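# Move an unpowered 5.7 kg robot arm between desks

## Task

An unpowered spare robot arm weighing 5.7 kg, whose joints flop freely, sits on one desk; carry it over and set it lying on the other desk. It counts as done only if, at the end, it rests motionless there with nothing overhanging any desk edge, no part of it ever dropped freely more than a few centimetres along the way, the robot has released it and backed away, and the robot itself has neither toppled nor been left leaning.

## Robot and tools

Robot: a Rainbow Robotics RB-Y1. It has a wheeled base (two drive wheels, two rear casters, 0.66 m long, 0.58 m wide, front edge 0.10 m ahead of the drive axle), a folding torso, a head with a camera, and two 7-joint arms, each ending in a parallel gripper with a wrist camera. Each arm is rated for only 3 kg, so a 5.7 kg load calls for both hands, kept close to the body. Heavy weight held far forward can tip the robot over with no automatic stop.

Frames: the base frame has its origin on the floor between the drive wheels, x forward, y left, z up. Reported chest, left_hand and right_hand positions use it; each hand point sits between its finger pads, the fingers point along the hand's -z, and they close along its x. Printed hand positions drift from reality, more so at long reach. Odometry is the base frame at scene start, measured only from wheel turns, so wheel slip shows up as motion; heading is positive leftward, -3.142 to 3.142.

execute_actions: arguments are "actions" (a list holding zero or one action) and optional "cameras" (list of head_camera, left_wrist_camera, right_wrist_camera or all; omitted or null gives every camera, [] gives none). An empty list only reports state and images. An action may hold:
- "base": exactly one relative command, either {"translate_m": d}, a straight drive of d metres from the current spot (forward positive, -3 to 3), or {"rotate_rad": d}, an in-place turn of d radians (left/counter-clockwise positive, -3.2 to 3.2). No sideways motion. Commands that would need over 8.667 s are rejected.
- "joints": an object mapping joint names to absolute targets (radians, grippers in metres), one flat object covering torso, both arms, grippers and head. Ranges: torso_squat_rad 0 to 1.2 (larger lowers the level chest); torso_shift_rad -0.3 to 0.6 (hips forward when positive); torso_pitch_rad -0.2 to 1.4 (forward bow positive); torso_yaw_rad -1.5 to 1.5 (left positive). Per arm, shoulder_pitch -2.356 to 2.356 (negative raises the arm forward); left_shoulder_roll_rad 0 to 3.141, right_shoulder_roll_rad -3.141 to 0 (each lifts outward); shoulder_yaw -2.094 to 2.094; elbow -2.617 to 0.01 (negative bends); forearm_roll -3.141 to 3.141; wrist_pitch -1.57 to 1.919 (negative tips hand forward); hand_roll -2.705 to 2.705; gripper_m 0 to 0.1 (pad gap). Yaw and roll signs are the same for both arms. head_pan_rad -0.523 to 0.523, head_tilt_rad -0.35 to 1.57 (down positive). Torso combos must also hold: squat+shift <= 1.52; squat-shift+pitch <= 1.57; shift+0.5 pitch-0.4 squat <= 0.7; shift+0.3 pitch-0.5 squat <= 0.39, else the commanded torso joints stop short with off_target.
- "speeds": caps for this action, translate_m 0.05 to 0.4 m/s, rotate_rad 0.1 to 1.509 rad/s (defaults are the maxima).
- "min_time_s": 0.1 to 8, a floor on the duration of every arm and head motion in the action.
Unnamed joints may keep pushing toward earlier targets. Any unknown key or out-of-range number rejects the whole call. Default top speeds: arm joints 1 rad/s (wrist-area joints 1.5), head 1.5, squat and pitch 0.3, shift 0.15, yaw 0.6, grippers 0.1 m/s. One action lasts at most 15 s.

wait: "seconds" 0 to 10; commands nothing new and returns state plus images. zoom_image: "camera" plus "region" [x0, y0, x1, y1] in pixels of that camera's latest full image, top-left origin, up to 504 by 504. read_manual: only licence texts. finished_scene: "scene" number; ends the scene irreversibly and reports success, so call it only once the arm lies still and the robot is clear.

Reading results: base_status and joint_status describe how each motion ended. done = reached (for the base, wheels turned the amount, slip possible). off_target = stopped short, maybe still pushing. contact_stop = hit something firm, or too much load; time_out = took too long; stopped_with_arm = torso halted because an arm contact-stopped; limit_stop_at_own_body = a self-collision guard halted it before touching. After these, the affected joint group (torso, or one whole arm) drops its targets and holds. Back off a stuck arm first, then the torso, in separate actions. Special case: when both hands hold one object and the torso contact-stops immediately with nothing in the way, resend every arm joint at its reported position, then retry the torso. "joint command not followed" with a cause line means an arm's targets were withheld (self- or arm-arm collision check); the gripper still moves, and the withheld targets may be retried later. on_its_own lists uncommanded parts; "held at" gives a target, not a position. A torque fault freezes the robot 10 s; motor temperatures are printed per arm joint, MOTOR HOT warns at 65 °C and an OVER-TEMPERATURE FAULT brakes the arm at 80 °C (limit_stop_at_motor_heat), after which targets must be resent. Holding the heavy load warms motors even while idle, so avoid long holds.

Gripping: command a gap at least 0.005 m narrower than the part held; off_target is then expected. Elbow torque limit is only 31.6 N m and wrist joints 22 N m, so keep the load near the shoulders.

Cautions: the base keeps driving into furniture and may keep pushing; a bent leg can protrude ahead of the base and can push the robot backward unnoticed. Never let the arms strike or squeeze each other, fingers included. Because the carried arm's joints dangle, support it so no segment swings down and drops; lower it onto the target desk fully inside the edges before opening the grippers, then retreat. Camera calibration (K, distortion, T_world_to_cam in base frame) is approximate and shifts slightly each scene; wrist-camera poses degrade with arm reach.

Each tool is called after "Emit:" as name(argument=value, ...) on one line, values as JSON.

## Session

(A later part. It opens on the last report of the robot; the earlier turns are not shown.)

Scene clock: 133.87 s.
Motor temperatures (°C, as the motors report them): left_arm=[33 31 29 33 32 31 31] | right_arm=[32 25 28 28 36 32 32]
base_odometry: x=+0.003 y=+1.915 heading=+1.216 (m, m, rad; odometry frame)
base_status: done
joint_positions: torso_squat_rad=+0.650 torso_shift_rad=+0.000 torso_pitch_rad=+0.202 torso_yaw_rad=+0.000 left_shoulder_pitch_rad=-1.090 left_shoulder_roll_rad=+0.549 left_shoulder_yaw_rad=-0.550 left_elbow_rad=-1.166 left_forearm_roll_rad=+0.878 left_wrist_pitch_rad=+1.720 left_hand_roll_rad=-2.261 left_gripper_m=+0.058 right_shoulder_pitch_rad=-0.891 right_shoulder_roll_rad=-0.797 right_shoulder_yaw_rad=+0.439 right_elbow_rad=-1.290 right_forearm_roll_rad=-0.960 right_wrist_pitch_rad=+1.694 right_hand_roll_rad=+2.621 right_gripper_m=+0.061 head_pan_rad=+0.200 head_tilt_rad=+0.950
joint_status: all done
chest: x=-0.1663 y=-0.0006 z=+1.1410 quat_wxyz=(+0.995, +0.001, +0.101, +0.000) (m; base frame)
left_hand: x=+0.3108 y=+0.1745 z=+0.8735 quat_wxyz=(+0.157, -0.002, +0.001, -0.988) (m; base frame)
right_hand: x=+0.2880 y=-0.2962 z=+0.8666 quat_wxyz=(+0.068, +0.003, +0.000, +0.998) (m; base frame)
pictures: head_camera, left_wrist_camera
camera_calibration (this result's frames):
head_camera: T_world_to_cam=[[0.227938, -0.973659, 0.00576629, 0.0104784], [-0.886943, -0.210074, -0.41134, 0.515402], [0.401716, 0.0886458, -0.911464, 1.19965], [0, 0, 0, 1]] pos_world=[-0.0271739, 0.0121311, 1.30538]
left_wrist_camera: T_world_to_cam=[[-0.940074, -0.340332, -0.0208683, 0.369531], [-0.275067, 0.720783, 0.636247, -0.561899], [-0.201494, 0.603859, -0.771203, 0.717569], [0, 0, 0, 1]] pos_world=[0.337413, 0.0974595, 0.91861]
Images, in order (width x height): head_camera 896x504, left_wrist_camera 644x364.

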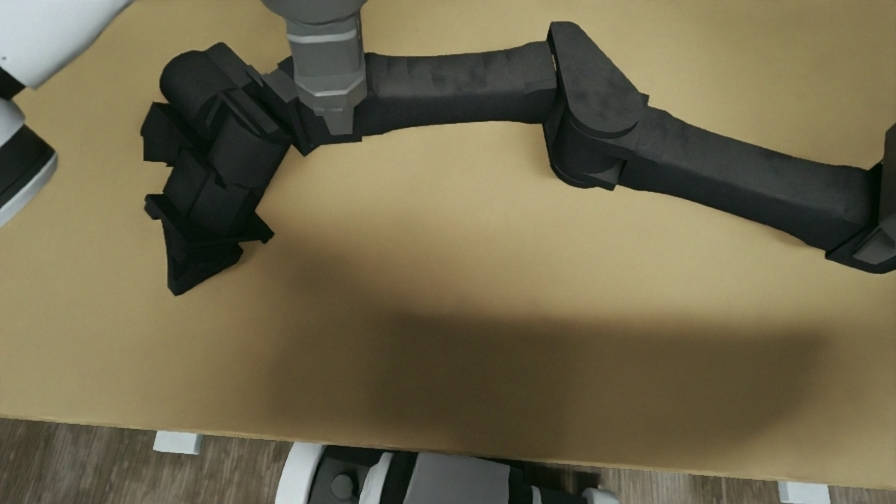

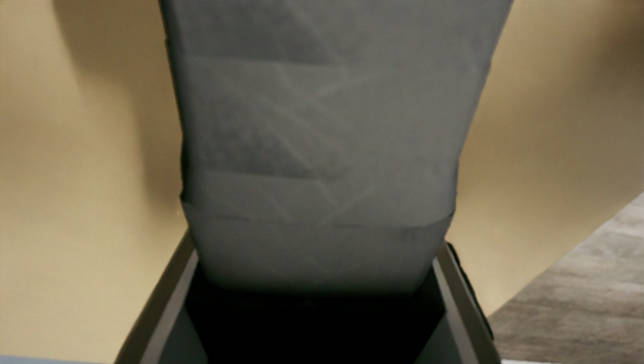

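Emit:
execute_actions(actions=[{"base": {"rotate_rad": -0.04}, "joints": {"torso_squat_rad": 0.71, "head_pan_rad": 0.1}}])

Scene clock: 135.10 s.
Motor temperatures (°C, as the motors report them): left_arm=[33 31 29 33 32 31 31] | right_arm=[32 25 28 28 36 32 32]
base_odometry: x=+0.003 y=+1.915 heading=+1.176 (m, m, rad; odometry frame)
base_status: done
joint_positions: torso_squat_rad=+0.710 torso_shift_rad=+0.000 torso_pitch_rad=+0.202 torso_yaw_rad=+0.000 left_shoulder_pitch_rad=-1.090 left_shoulder_roll_rad=+0.549 left_shoulder_yaw_rad=-0.550 left_elbow_rad=-1.166 left_forearm_roll_rad=+0.878 left_wrist_pitch_rad=+1.720 left_hand_roll_rad=-2.261 left_gripper_m=+0.058 right_shoulder_pitch_rad=-0.891 right_shoulder_roll_rad=-0.797 right_shoulder_yaw_rad=+0.439 right_elbow_rad=-1.290 right_forearm_roll_rad=-0.960 right_wrist_pitch_rad=+1.694 right_hand_roll_rad=+2.621 right_gripper_m=+0.061 head_pan_rad=+0.100 head_tilt_rad=+0.950
joint_status: all done
chest: x=-0.1663 y=-0.0006 z=+1.1146 quat_wxyz=(+0.995, +0.001, +0.101, +0.000) (m; base frame)
left_hand: x=+0.3108 y=+0.1745 z=+0.8471 quat_wxyz=(+0.157, -0.002, +0.001, -0.988) (m; base frame)
right_hand: x=+0.2880 y=-0.2962 z=+0.8402 quat_wxyz=(+0.068, +0.003, +0.000, +0.998) (m; base frame)
pictures: head_camera, left_wrist_camera, right_wrist_camera
camera_calibration (this result's frames):
head_camera: T_world_to_cam=[[0.131717, -0.990962, 0.0254031, -0.0250985], [-0.903675, -0.130569, -0.407827, 0.49828], [0.407457, 0.0307614, -0.912706, 1.17775], [0, 0, 0, 1]] pos_world=[-0.0262934, 0.00395916, 1.27879]
left_wrist_camera: T_world_to_cam=[[-0.940076, -0.340325, -0.0208826, 0.369009], [-0.275074, 0.720794, 0.636231, -0.545086], [-0.201474, 0.60385, -0.771216, 0.697218], [0, 0, 0, 1]] pos_world=[0.337429, 0.0974626, 0.892212]
right_wrist_camera: T_world_to_cam=[[0.993964, -0.109681, -0.00223954, -0.318617], [-0.0828941, -0.76427, 0.639547, -0.710713], [-0.0718579, -0.635501, -0.768749, 0.565332], [0, 0, 0, 1]] pos_world=[0.298404, -0.218853, 0.888419]
Images, in order (width x height): head_camera 896x504, left_wrist_camera 644x364, right_wrist_camera 644x364.

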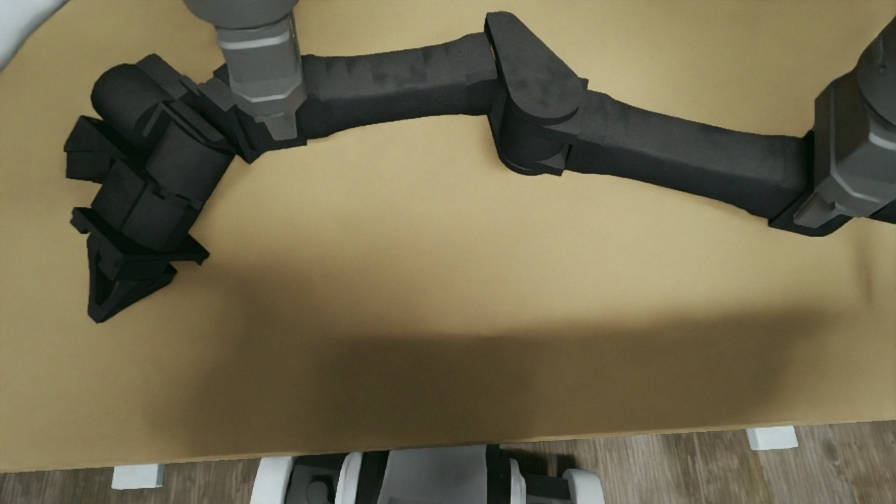

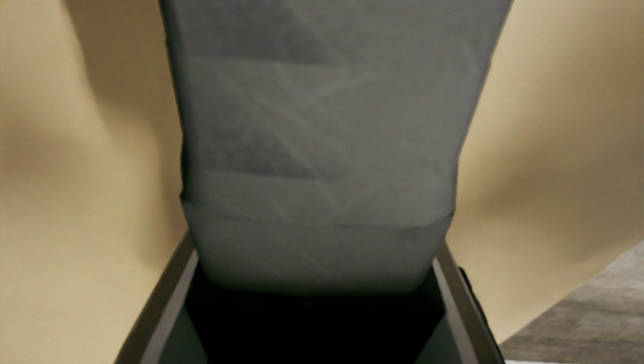

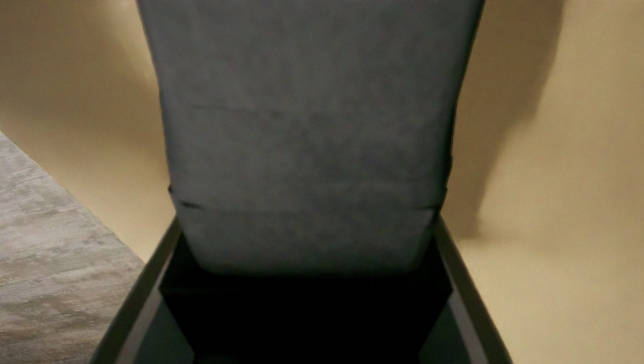

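Emit:
execute_actions(actions=[{"joints": {"torso_squat_rad": 0.79, "head_pan_rad": -0.2, "head_tilt_rad": 0.88}}])

Scene clock: 137.50 s.
Motor temperatures (°C, as the motors report them): left_arm=[33 31 29 33 32 31 31] | right_arm=[32 25 28 28 36 32 32]
base_odometry: x=+0.003 y=+1.915 heading=+1.176 (m, m, rad; odometry frame)
base_status: not commanded
joint_positions: torso_squat_rad=+0.790 torso_shift_rad=+0.000 torso_pitch_rad=+0.201 torso_yaw_rad=+0.000 left_shoulder_pitch_rad=-1.090 left_shoulder_roll_rad=+0.549 left_shoulder_yaw_rad=-0.550 left_elbow_rad=-1.166 left_forearm_roll_rad=+0.878 left_wrist_pitch_rad=+1.720 left_hand_roll_rad=-2.261 left_gripper_m=+0.058 right_shoulder_pitch_rad=-0.891 right_shoulder_roll_rad=-0.797 right_shoulder_yaw_rad=+0.439 right_elbow_rad=-1.290 right_forearm_roll_rad=-0.960 right_wrist_pitch_rad=+1.694 right_hand_roll_rad=+2.621 right_gripper_m=+0.061 head_pan_rad=-0.200 head_tilt_rad=+0.880
joint_status: all done
chest: x=-0.1663 y=-0.0006 z=+1.0764 quat_wxyz=(+0.995, +0.001, +0.101, +0.000) (m; base frame)
left_hand: x=+0.3110 y=+0.1744 z=+0.8093 quat_wxyz=(+0.157, -0.002, +0.001, -0.988) (m; base frame)
right_hand: x=+0.2880 y=-0.2962 z=+0.8021 quat_wxyz=(+0.068, +0.003, +0.000, +0.998) (m; base frame)
pictures: head_camera, left_wrist_camera, right_wrist_camera
camera_calibration (this result's frames):
head_camera: T_world_to_cam=[[-0.163877, -0.982606, 0.0873473, -0.133632], [-0.876641, 0.104454, -0.469669, 0.564123], [0.452376, -0.15354, -0.878511, 1.10414], [0, 0, 0, 1]] pos_world=[-0.026851, -0.0207031, 1.24662]
left_wrist_camera: T_world_to_cam=[[-0.940116, -0.340166, -0.0216309, 0.368987], [-0.275461, 0.720846, 0.636005, -0.52065], [-0.200755, 0.603877, -0.771382, 0.668059], [0, 0, 0, 1]] pos_world=[0.337588, 0.0973992, 0.854446]
right_wrist_camera: T_world_to_cam=[[0.993951, -0.109801, -0.00219838, -0.318744], [-0.0830136, -0.764269, 0.639532, -0.686293], [-0.0719013, -0.635481, -0.768761, 0.536023], [0, 0, 0, 1]] pos_world=[0.298385, -0.218878, 0.85028]
Images, in order (width x height): head_camera 896x504, left_wrist_camera 644x364, right_wrist_camera 644x364.

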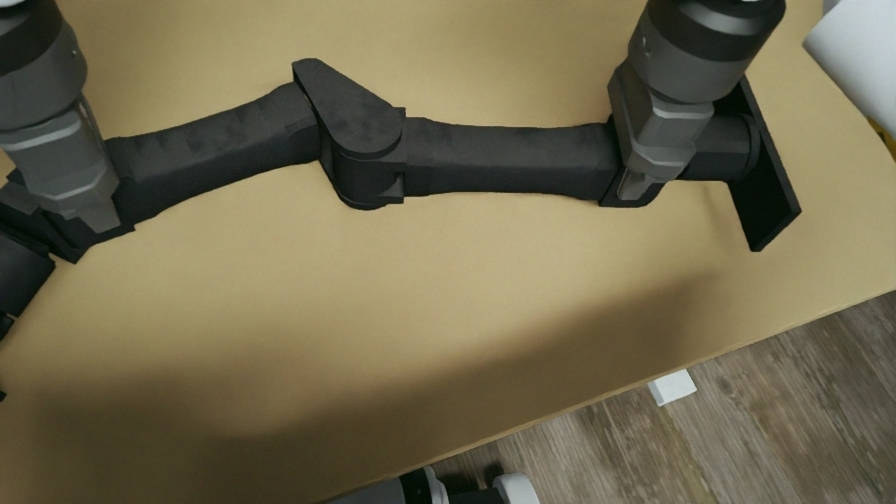

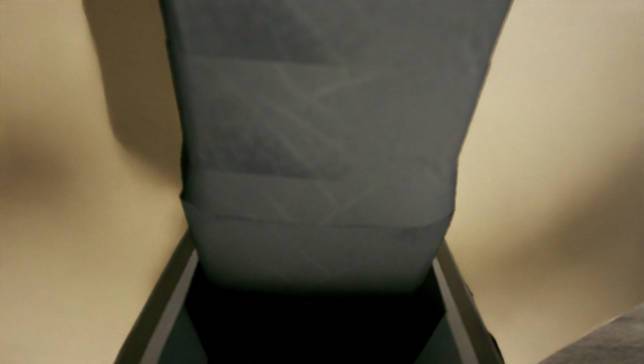

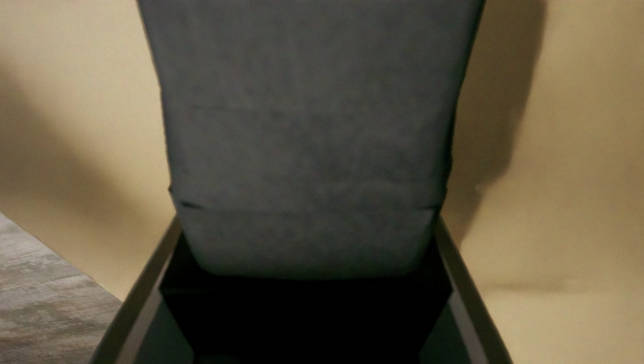

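Emit:
execute_actions(actions=[{"joints": {"torso_squat_rad": 0.822, "head_pan_rad": 0.2}}])

Scene clock: 138.70 s.
Motor temperatures (°C, as the motors report them): left_arm=[33 31 29 33 32 31 31] | right_arm=[32 25 28 28 36 32 32]
base_odometry: x=+0.003 y=+1.915 heading=+1.176 (m, m, rad; odometry frame)
base_status: not commanded
joint_positions: torso_squat_rad=+0.822 torso_shift_rad=-0.001 torso_pitch_rad=+0.200 torso_yaw_rad=+0.000 left_shoulder_pitch_rad=-1.092 left_shoulder_roll_rad=+0.549 left_shoulder_yaw_rad=-0.549 left_elbow_rad=-1.166 left_forearm_roll_rad=+0.878 left_wrist_pitch_rad=+1.720 left_hand_roll_rad=-2.261 left_gripper_m=+0.058 right_shoulder_pitch_rad=-0.892 right_shoulder_roll_rad=-0.798 right_shoulder_yaw_rad=+0.438 right_elbow_rad=-1.291 right_forearm_roll_rad=-0.960 right_wrist_pitch_rad=+1.694 right_hand_roll_rad=+2.621 right_gripper_m=+0.061 head_pan_rad=+0.200 head_tilt_rad=+0.880
joint_status: all done
chest: x=-0.1669 y=-0.0006 z=+1.0603 quat_wxyz=(+0.995, +0.001, +0.100, +0.000) (m; base frame)
left_hand: x=+0.3113 y=+0.1743 z=+0.7946 quat_wxyz=(+0.156, +0.000, +0.001, -0.988) (m; base frame)
right_hand: x=+0.2884 y=-0.2962 z=+0.7873 quat_wxyz=(+0.068, +0.001, -0.001, +0.998) (m; base frame)
pictures: head_camera, left_wrist_camera, right_wrist_camera
camera_calibration (this result's frames):
head_camera: T_world_to_cam=[[0.224656, -0.974403, 0.00829353, 0.00764184], [-0.856548, -0.201527, -0.475092, 0.56451], [0.464602, 0.0996283, -0.879897, 1.09364], [0, 0, 0, 1]] pos_world=[-0.0262946, 0.0122528, 1.23042]
left_wrist_camera: T_world_to_cam=[[-0.940167, -0.339826, -0.0245724, 0.371217], [-0.277229, 0.721071, 0.634981, -0.509766], [-0.198064, 0.6038, -0.772137, 0.656602], [0, 0, 0, 1]] pos_world=[0.337734, 0.0972707, 0.8398]
right_wrist_camera: T_world_to_cam=[[0.993979, -0.109566, 0.00126809, -0.321873], [-0.0850621, -0.764284, 0.639245, -0.675972], [-0.0690701, -0.635504, -0.769002, 0.524106], [0, 0, 0, 1]] pos_world=[0.298635, -0.21883, 0.835559]
Images, in order (width x height): head_camera 896x504, left_wrist_camera 644x364, right_wrist_camera 644x364.

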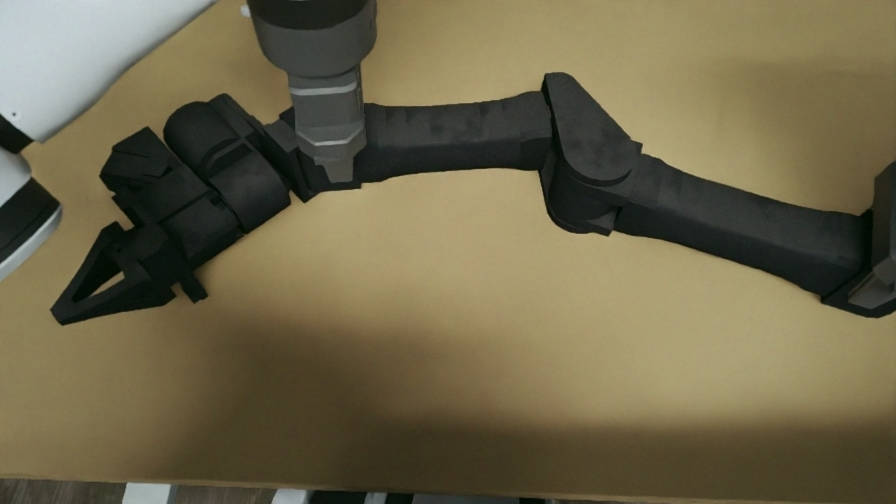

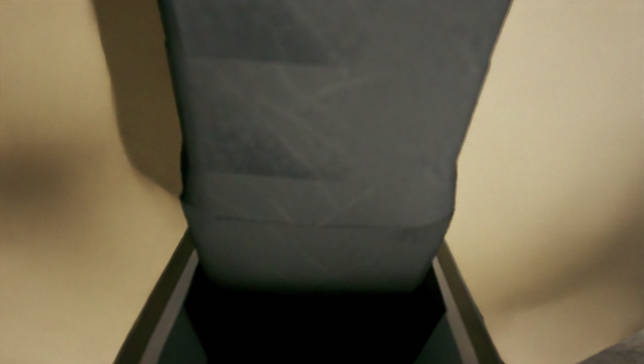

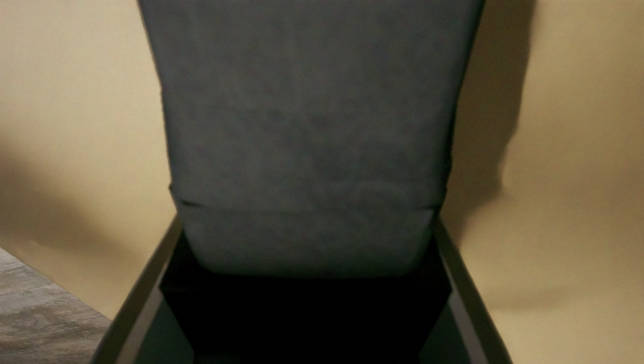

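Emit:
execute_actions(actions=[{"joints": {"torso_squat_rad": 0.824, "left_gripper_m": 0.1, "right_gripper_m": 0.1, "head_pan_rad": 0.0}}])

Scene clock: 140.30 s.
Motor temperatures (°C, as the motors report them): left_arm=[33 31 28 33 32 31 31] | right_arm=[32 25 28 28 36 32 32]
base_odometry: x=+0.003 y=+1.915 heading=+1.176 (m, m, rad; odometry frame)
base_status: not commanded
joint_positions: torso_squat_rad=+0.824 torso_shift_rad=-0.001 torso_pitch_rad=+0.200 torso_yaw_rad=+0.000 left_shoulder_pitch_rad=-1.092 left_shoulder_roll_rad=+0.550 left_shoulder_yaw_rad=-0.549 left_elbow_rad=-1.166 left_forearm_roll_rad=+0.878 left_wrist_pitch_rad=+1.720 left_hand_roll_rad=-2.261 left_gripper_m=+0.100 right_shoulder_pitch_rad=-0.893 right_shoulder_roll_rad=-0.798 right_shoulder_yaw_rad=+0.438 right_elbow_rad=-1.291 right_forearm_roll_rad=-0.960 right_wrist_pitch_rad=+1.694 right_hand_roll_rad=+2.621 right_gripper_m=+0.099 head_pan_rad=+0.000 head_tilt_rad=+0.880
joint_status: all done
chest: x=-0.1671 y=-0.0006 z=+1.0593 quat_wxyz=(+0.995, +0.001, +0.100, +0.000) (m; base frame)
left_hand: x=+0.3115 y=+0.1743 z=+0.7941 quat_wxyz=(+0.156, +0.000, +0.001, -0.988) (m; base frame)
right_hand: x=+0.2888 y=-0.2961 z=+0.7871 quat_wxyz=(+0.068, +0.000, -0.001, +0.998) (m; base frame)
pictures: head_camera, left_wrist_camera, right_wrist_camera
camera_calibration (this result's frames):
head_camera: T_world_to_cam=[[0.0307749, -0.998388, 0.0476839, -0.0620685], [-0.881144, -0.0496198, -0.470236, 0.555262], [0.471845, -0.0275449, -0.881251, 1.09525], [0, 0, 0, 1]] pos_world=[-0.0256119, -0.00424796, 1.22925]
left_wrist_camera: T_world_to_cam=[[-0.940108, -0.339931, -0.0253515, 0.371928], [-0.277904, 0.721249, 0.634483, -0.508858], [-0.197396, 0.603528, -0.772521, 0.656385], [0, 0, 0, 1]] pos_world=[0.337807, 0.0972972, 0.839362]
right_wrist_camera: T_world_to_cam=[[0.993985, -0.109475, 0.00298537, -0.323536], [-0.0860962, -0.76429, 0.6391, -0.675368], [-0.0676836, -0.635513, -0.769118, 0.523664], [0, 0, 0, 1]] pos_world=[0.298886, -0.218801, 0.835353]
Images, in order (width x height): head_camera 896x504, left_wrist_camera 644x364, right_wrist_camera 644x364.

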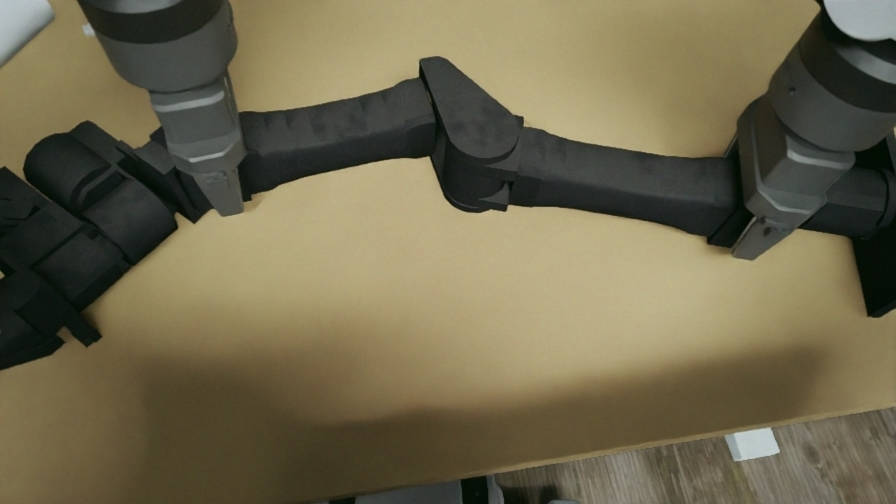

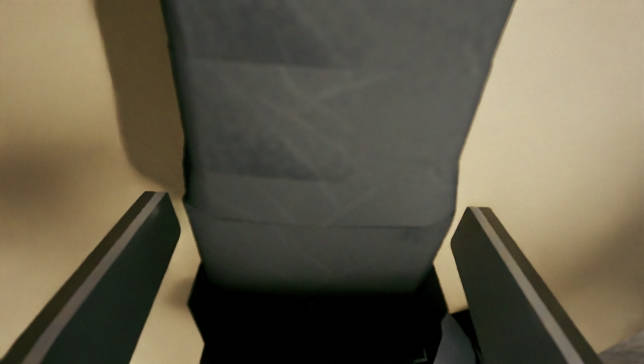

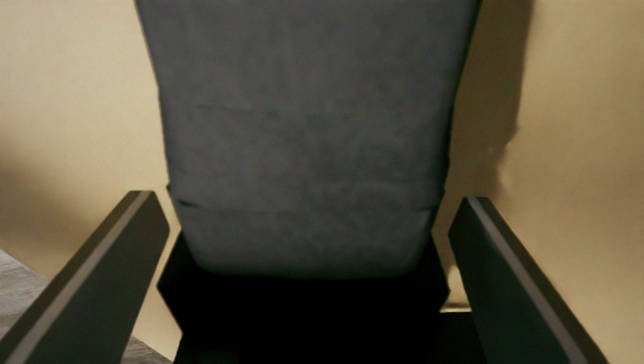

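Released cleanly. Raising the hands clear of the spare arm.

Emit:
execute_actions(actions=[{"joints": {"torso_squat_rad": 0.63}}], cameras=["head_camera"])

Emit:
execute_actions(actions=[{"base": {"translate_m": -0.7}, "joints": {"torso_squat_rad": 0.3, "torso_pitch_rad": 0.0, "head_tilt_rad": 0.62}}], cameras=["head_camera"])

Scene clock: 142.03 s.
Motor temperatures (°C, as the motors report them): left_arm=[33 31 28 33 32 31 31] | right_arm=[32 25 28 28 36 32 32]
base_odometry: x=+0.003 y=+1.915 heading=+1.177 (m, m, rad; odometry frame)
base_status: not commanded
joint_positions: torso_squat_rad=+0.630 torso_shift_rad=-0.001 torso_pitch_rad=+0.200 torso_yaw_rad=+0.000 left_shoulder_pitch_rad=-1.092 left_shoulder_roll_rad=+0.550 left_shoulder_yaw_rad=-0.549 left_elbow_rad=-1.166 left_forearm_roll_rad=+0.878 left_wrist_pitch_rad=+1.720 left_hand_roll_rad=-2.261 left_gripper_m=+0.100 right_shoulder_pitch_rad=-0.893 right_shoulder_roll_rad=-0.798 right_shoulder_yaw_rad=+0.438 right_elbow_rad=-1.291 right_forearm_roll_rad=-0.960 right_wrist_pitch_rad=+1.694 right_hand_roll_rad=+2.621 right_gripper_m=+0.099 head_pan_rad=+0.000 head_tilt_rad=+0.880
joint_status: all done
chest: x=-0.1671 y=-0.0006 z=+1.1494 quat_wxyz=(+0.995, +0.001, +0.100, +0.000) (m; base frame)
left_hand: x=+0.3114 y=+0.1743 z=+0.8841 quat_wxyz=(+0.157, +0.000, +0.001, -0.988) (m; base frame)
right_hand: x=+0.2888 y=-0.2962 z=+0.8772 quat_wxyz=(+0.068, +0.000, -0.001, +0.998) (m; base frame)
pictures: head_camera
camera_calibration (this result's frames):
head_camera: T_world_to_cam=[[0.0307863, -0.998387, 0.0476942, -0.0664121], [-0.881226, -0.0496299, -0.470082, 0.597436], [0.471691, -0.0275574, -0.881333, 1.17473], [0, 0, 0, 1]] pos_world=[-0.0255903, -0.00428177, 1.31934]
Images, in order (width x height): head_camera 896x504.

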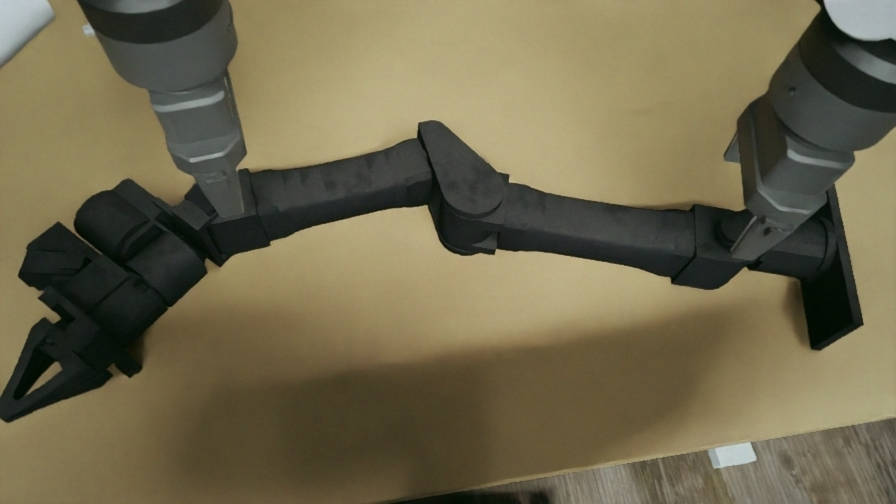

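Scene clock: 145.27 s.
Motor temperatures (°C, as the motors report them): left_arm=[33 31 28 33 32 31 31] | right_arm=[32 25 28 28 36 32 32]
base_odometry: x=-0.266 y=+1.269 heading=+1.175 (m, m, rad; odometry frame)
base_status: done
joint_positions: torso_squat_rad=+0.300 torso_shift_rad=-0.001 torso_pitch_rad=+0.000 torso_yaw_rad=+0.000 left_shoulder_pitch_rad=-1.092 left_shoulder_roll_rad=+0.550 left_shoulder_yaw_rad=-0.549 left_elbow_rad=-1.166 left_forearm_roll_rad=+0.878 left_wrist_pitch_rad=+1.720 left_hand_roll_rad=-2.261 left_gripper_m=+0.100 right_shoulder_pitch_rad=-0.894 right_shoulder_roll_rad=-0.798 right_shoulder_yaw_rad=+0.438 right_elbow_rad=-1.291 right_forearm_roll_rad=-0.960 right_wrist_pitch_rad=+1.694 right_hand_roll_rad=+2.621 right_gripper_m=+0.099 head_pan_rad=+0.000 head_tilt_rad=+0.620
joint_status: all done
chest: x=-0.2287 y=-0.0006 z=+1.2587 quat_wxyz=(+1.000, +0.001, +0.000, +0.000) (m; base frame)
left_hand: x=+0.2930 y=+0.1742 z=+1.0938 quat_wxyz=(+0.156, +0.099, -0.015, -0.983) (m; base frame)
right_hand: x=+0.2722 y=-0.2962 z=+1.0826 quat_wxyz=(+0.068, -0.099, -0.007, +0.993) (m; base frame)
pictures: head_camera
camera_calibration (this result's frames):
head_camera: T_world_to_cam=[[0.00601395, -0.998392, 0.0563697, -0.0866969], [-0.580903, -0.0493719, -0.812474, 1.12534], [0.813951, -0.0278592, -0.580266, 0.957615], [0, 0, 0, 1]] pos_world=[-0.125219, -0.00431911, 1.47487]
Images, in order (width x height): head_camera 896x504.

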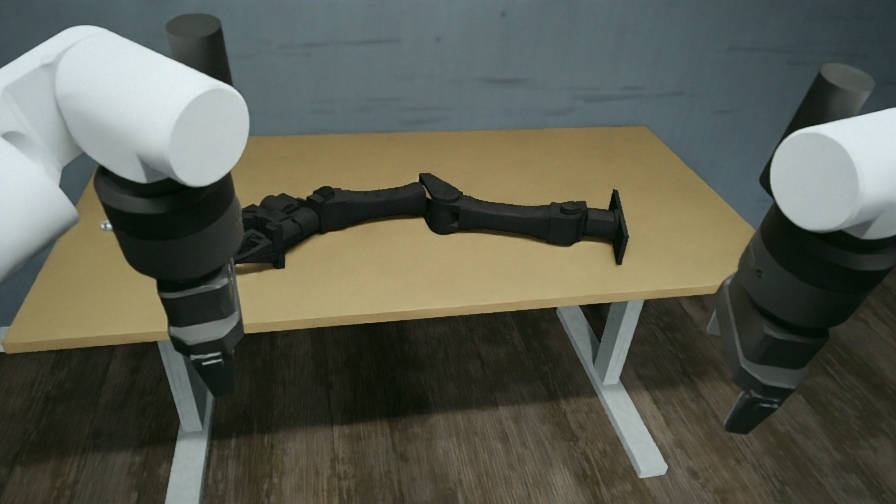

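The spare arm lies flat, well inside every edge of the destination desk, and the robot is clear.

Emit:
finished_scene(scene=2)

The scene is finished: the task was done.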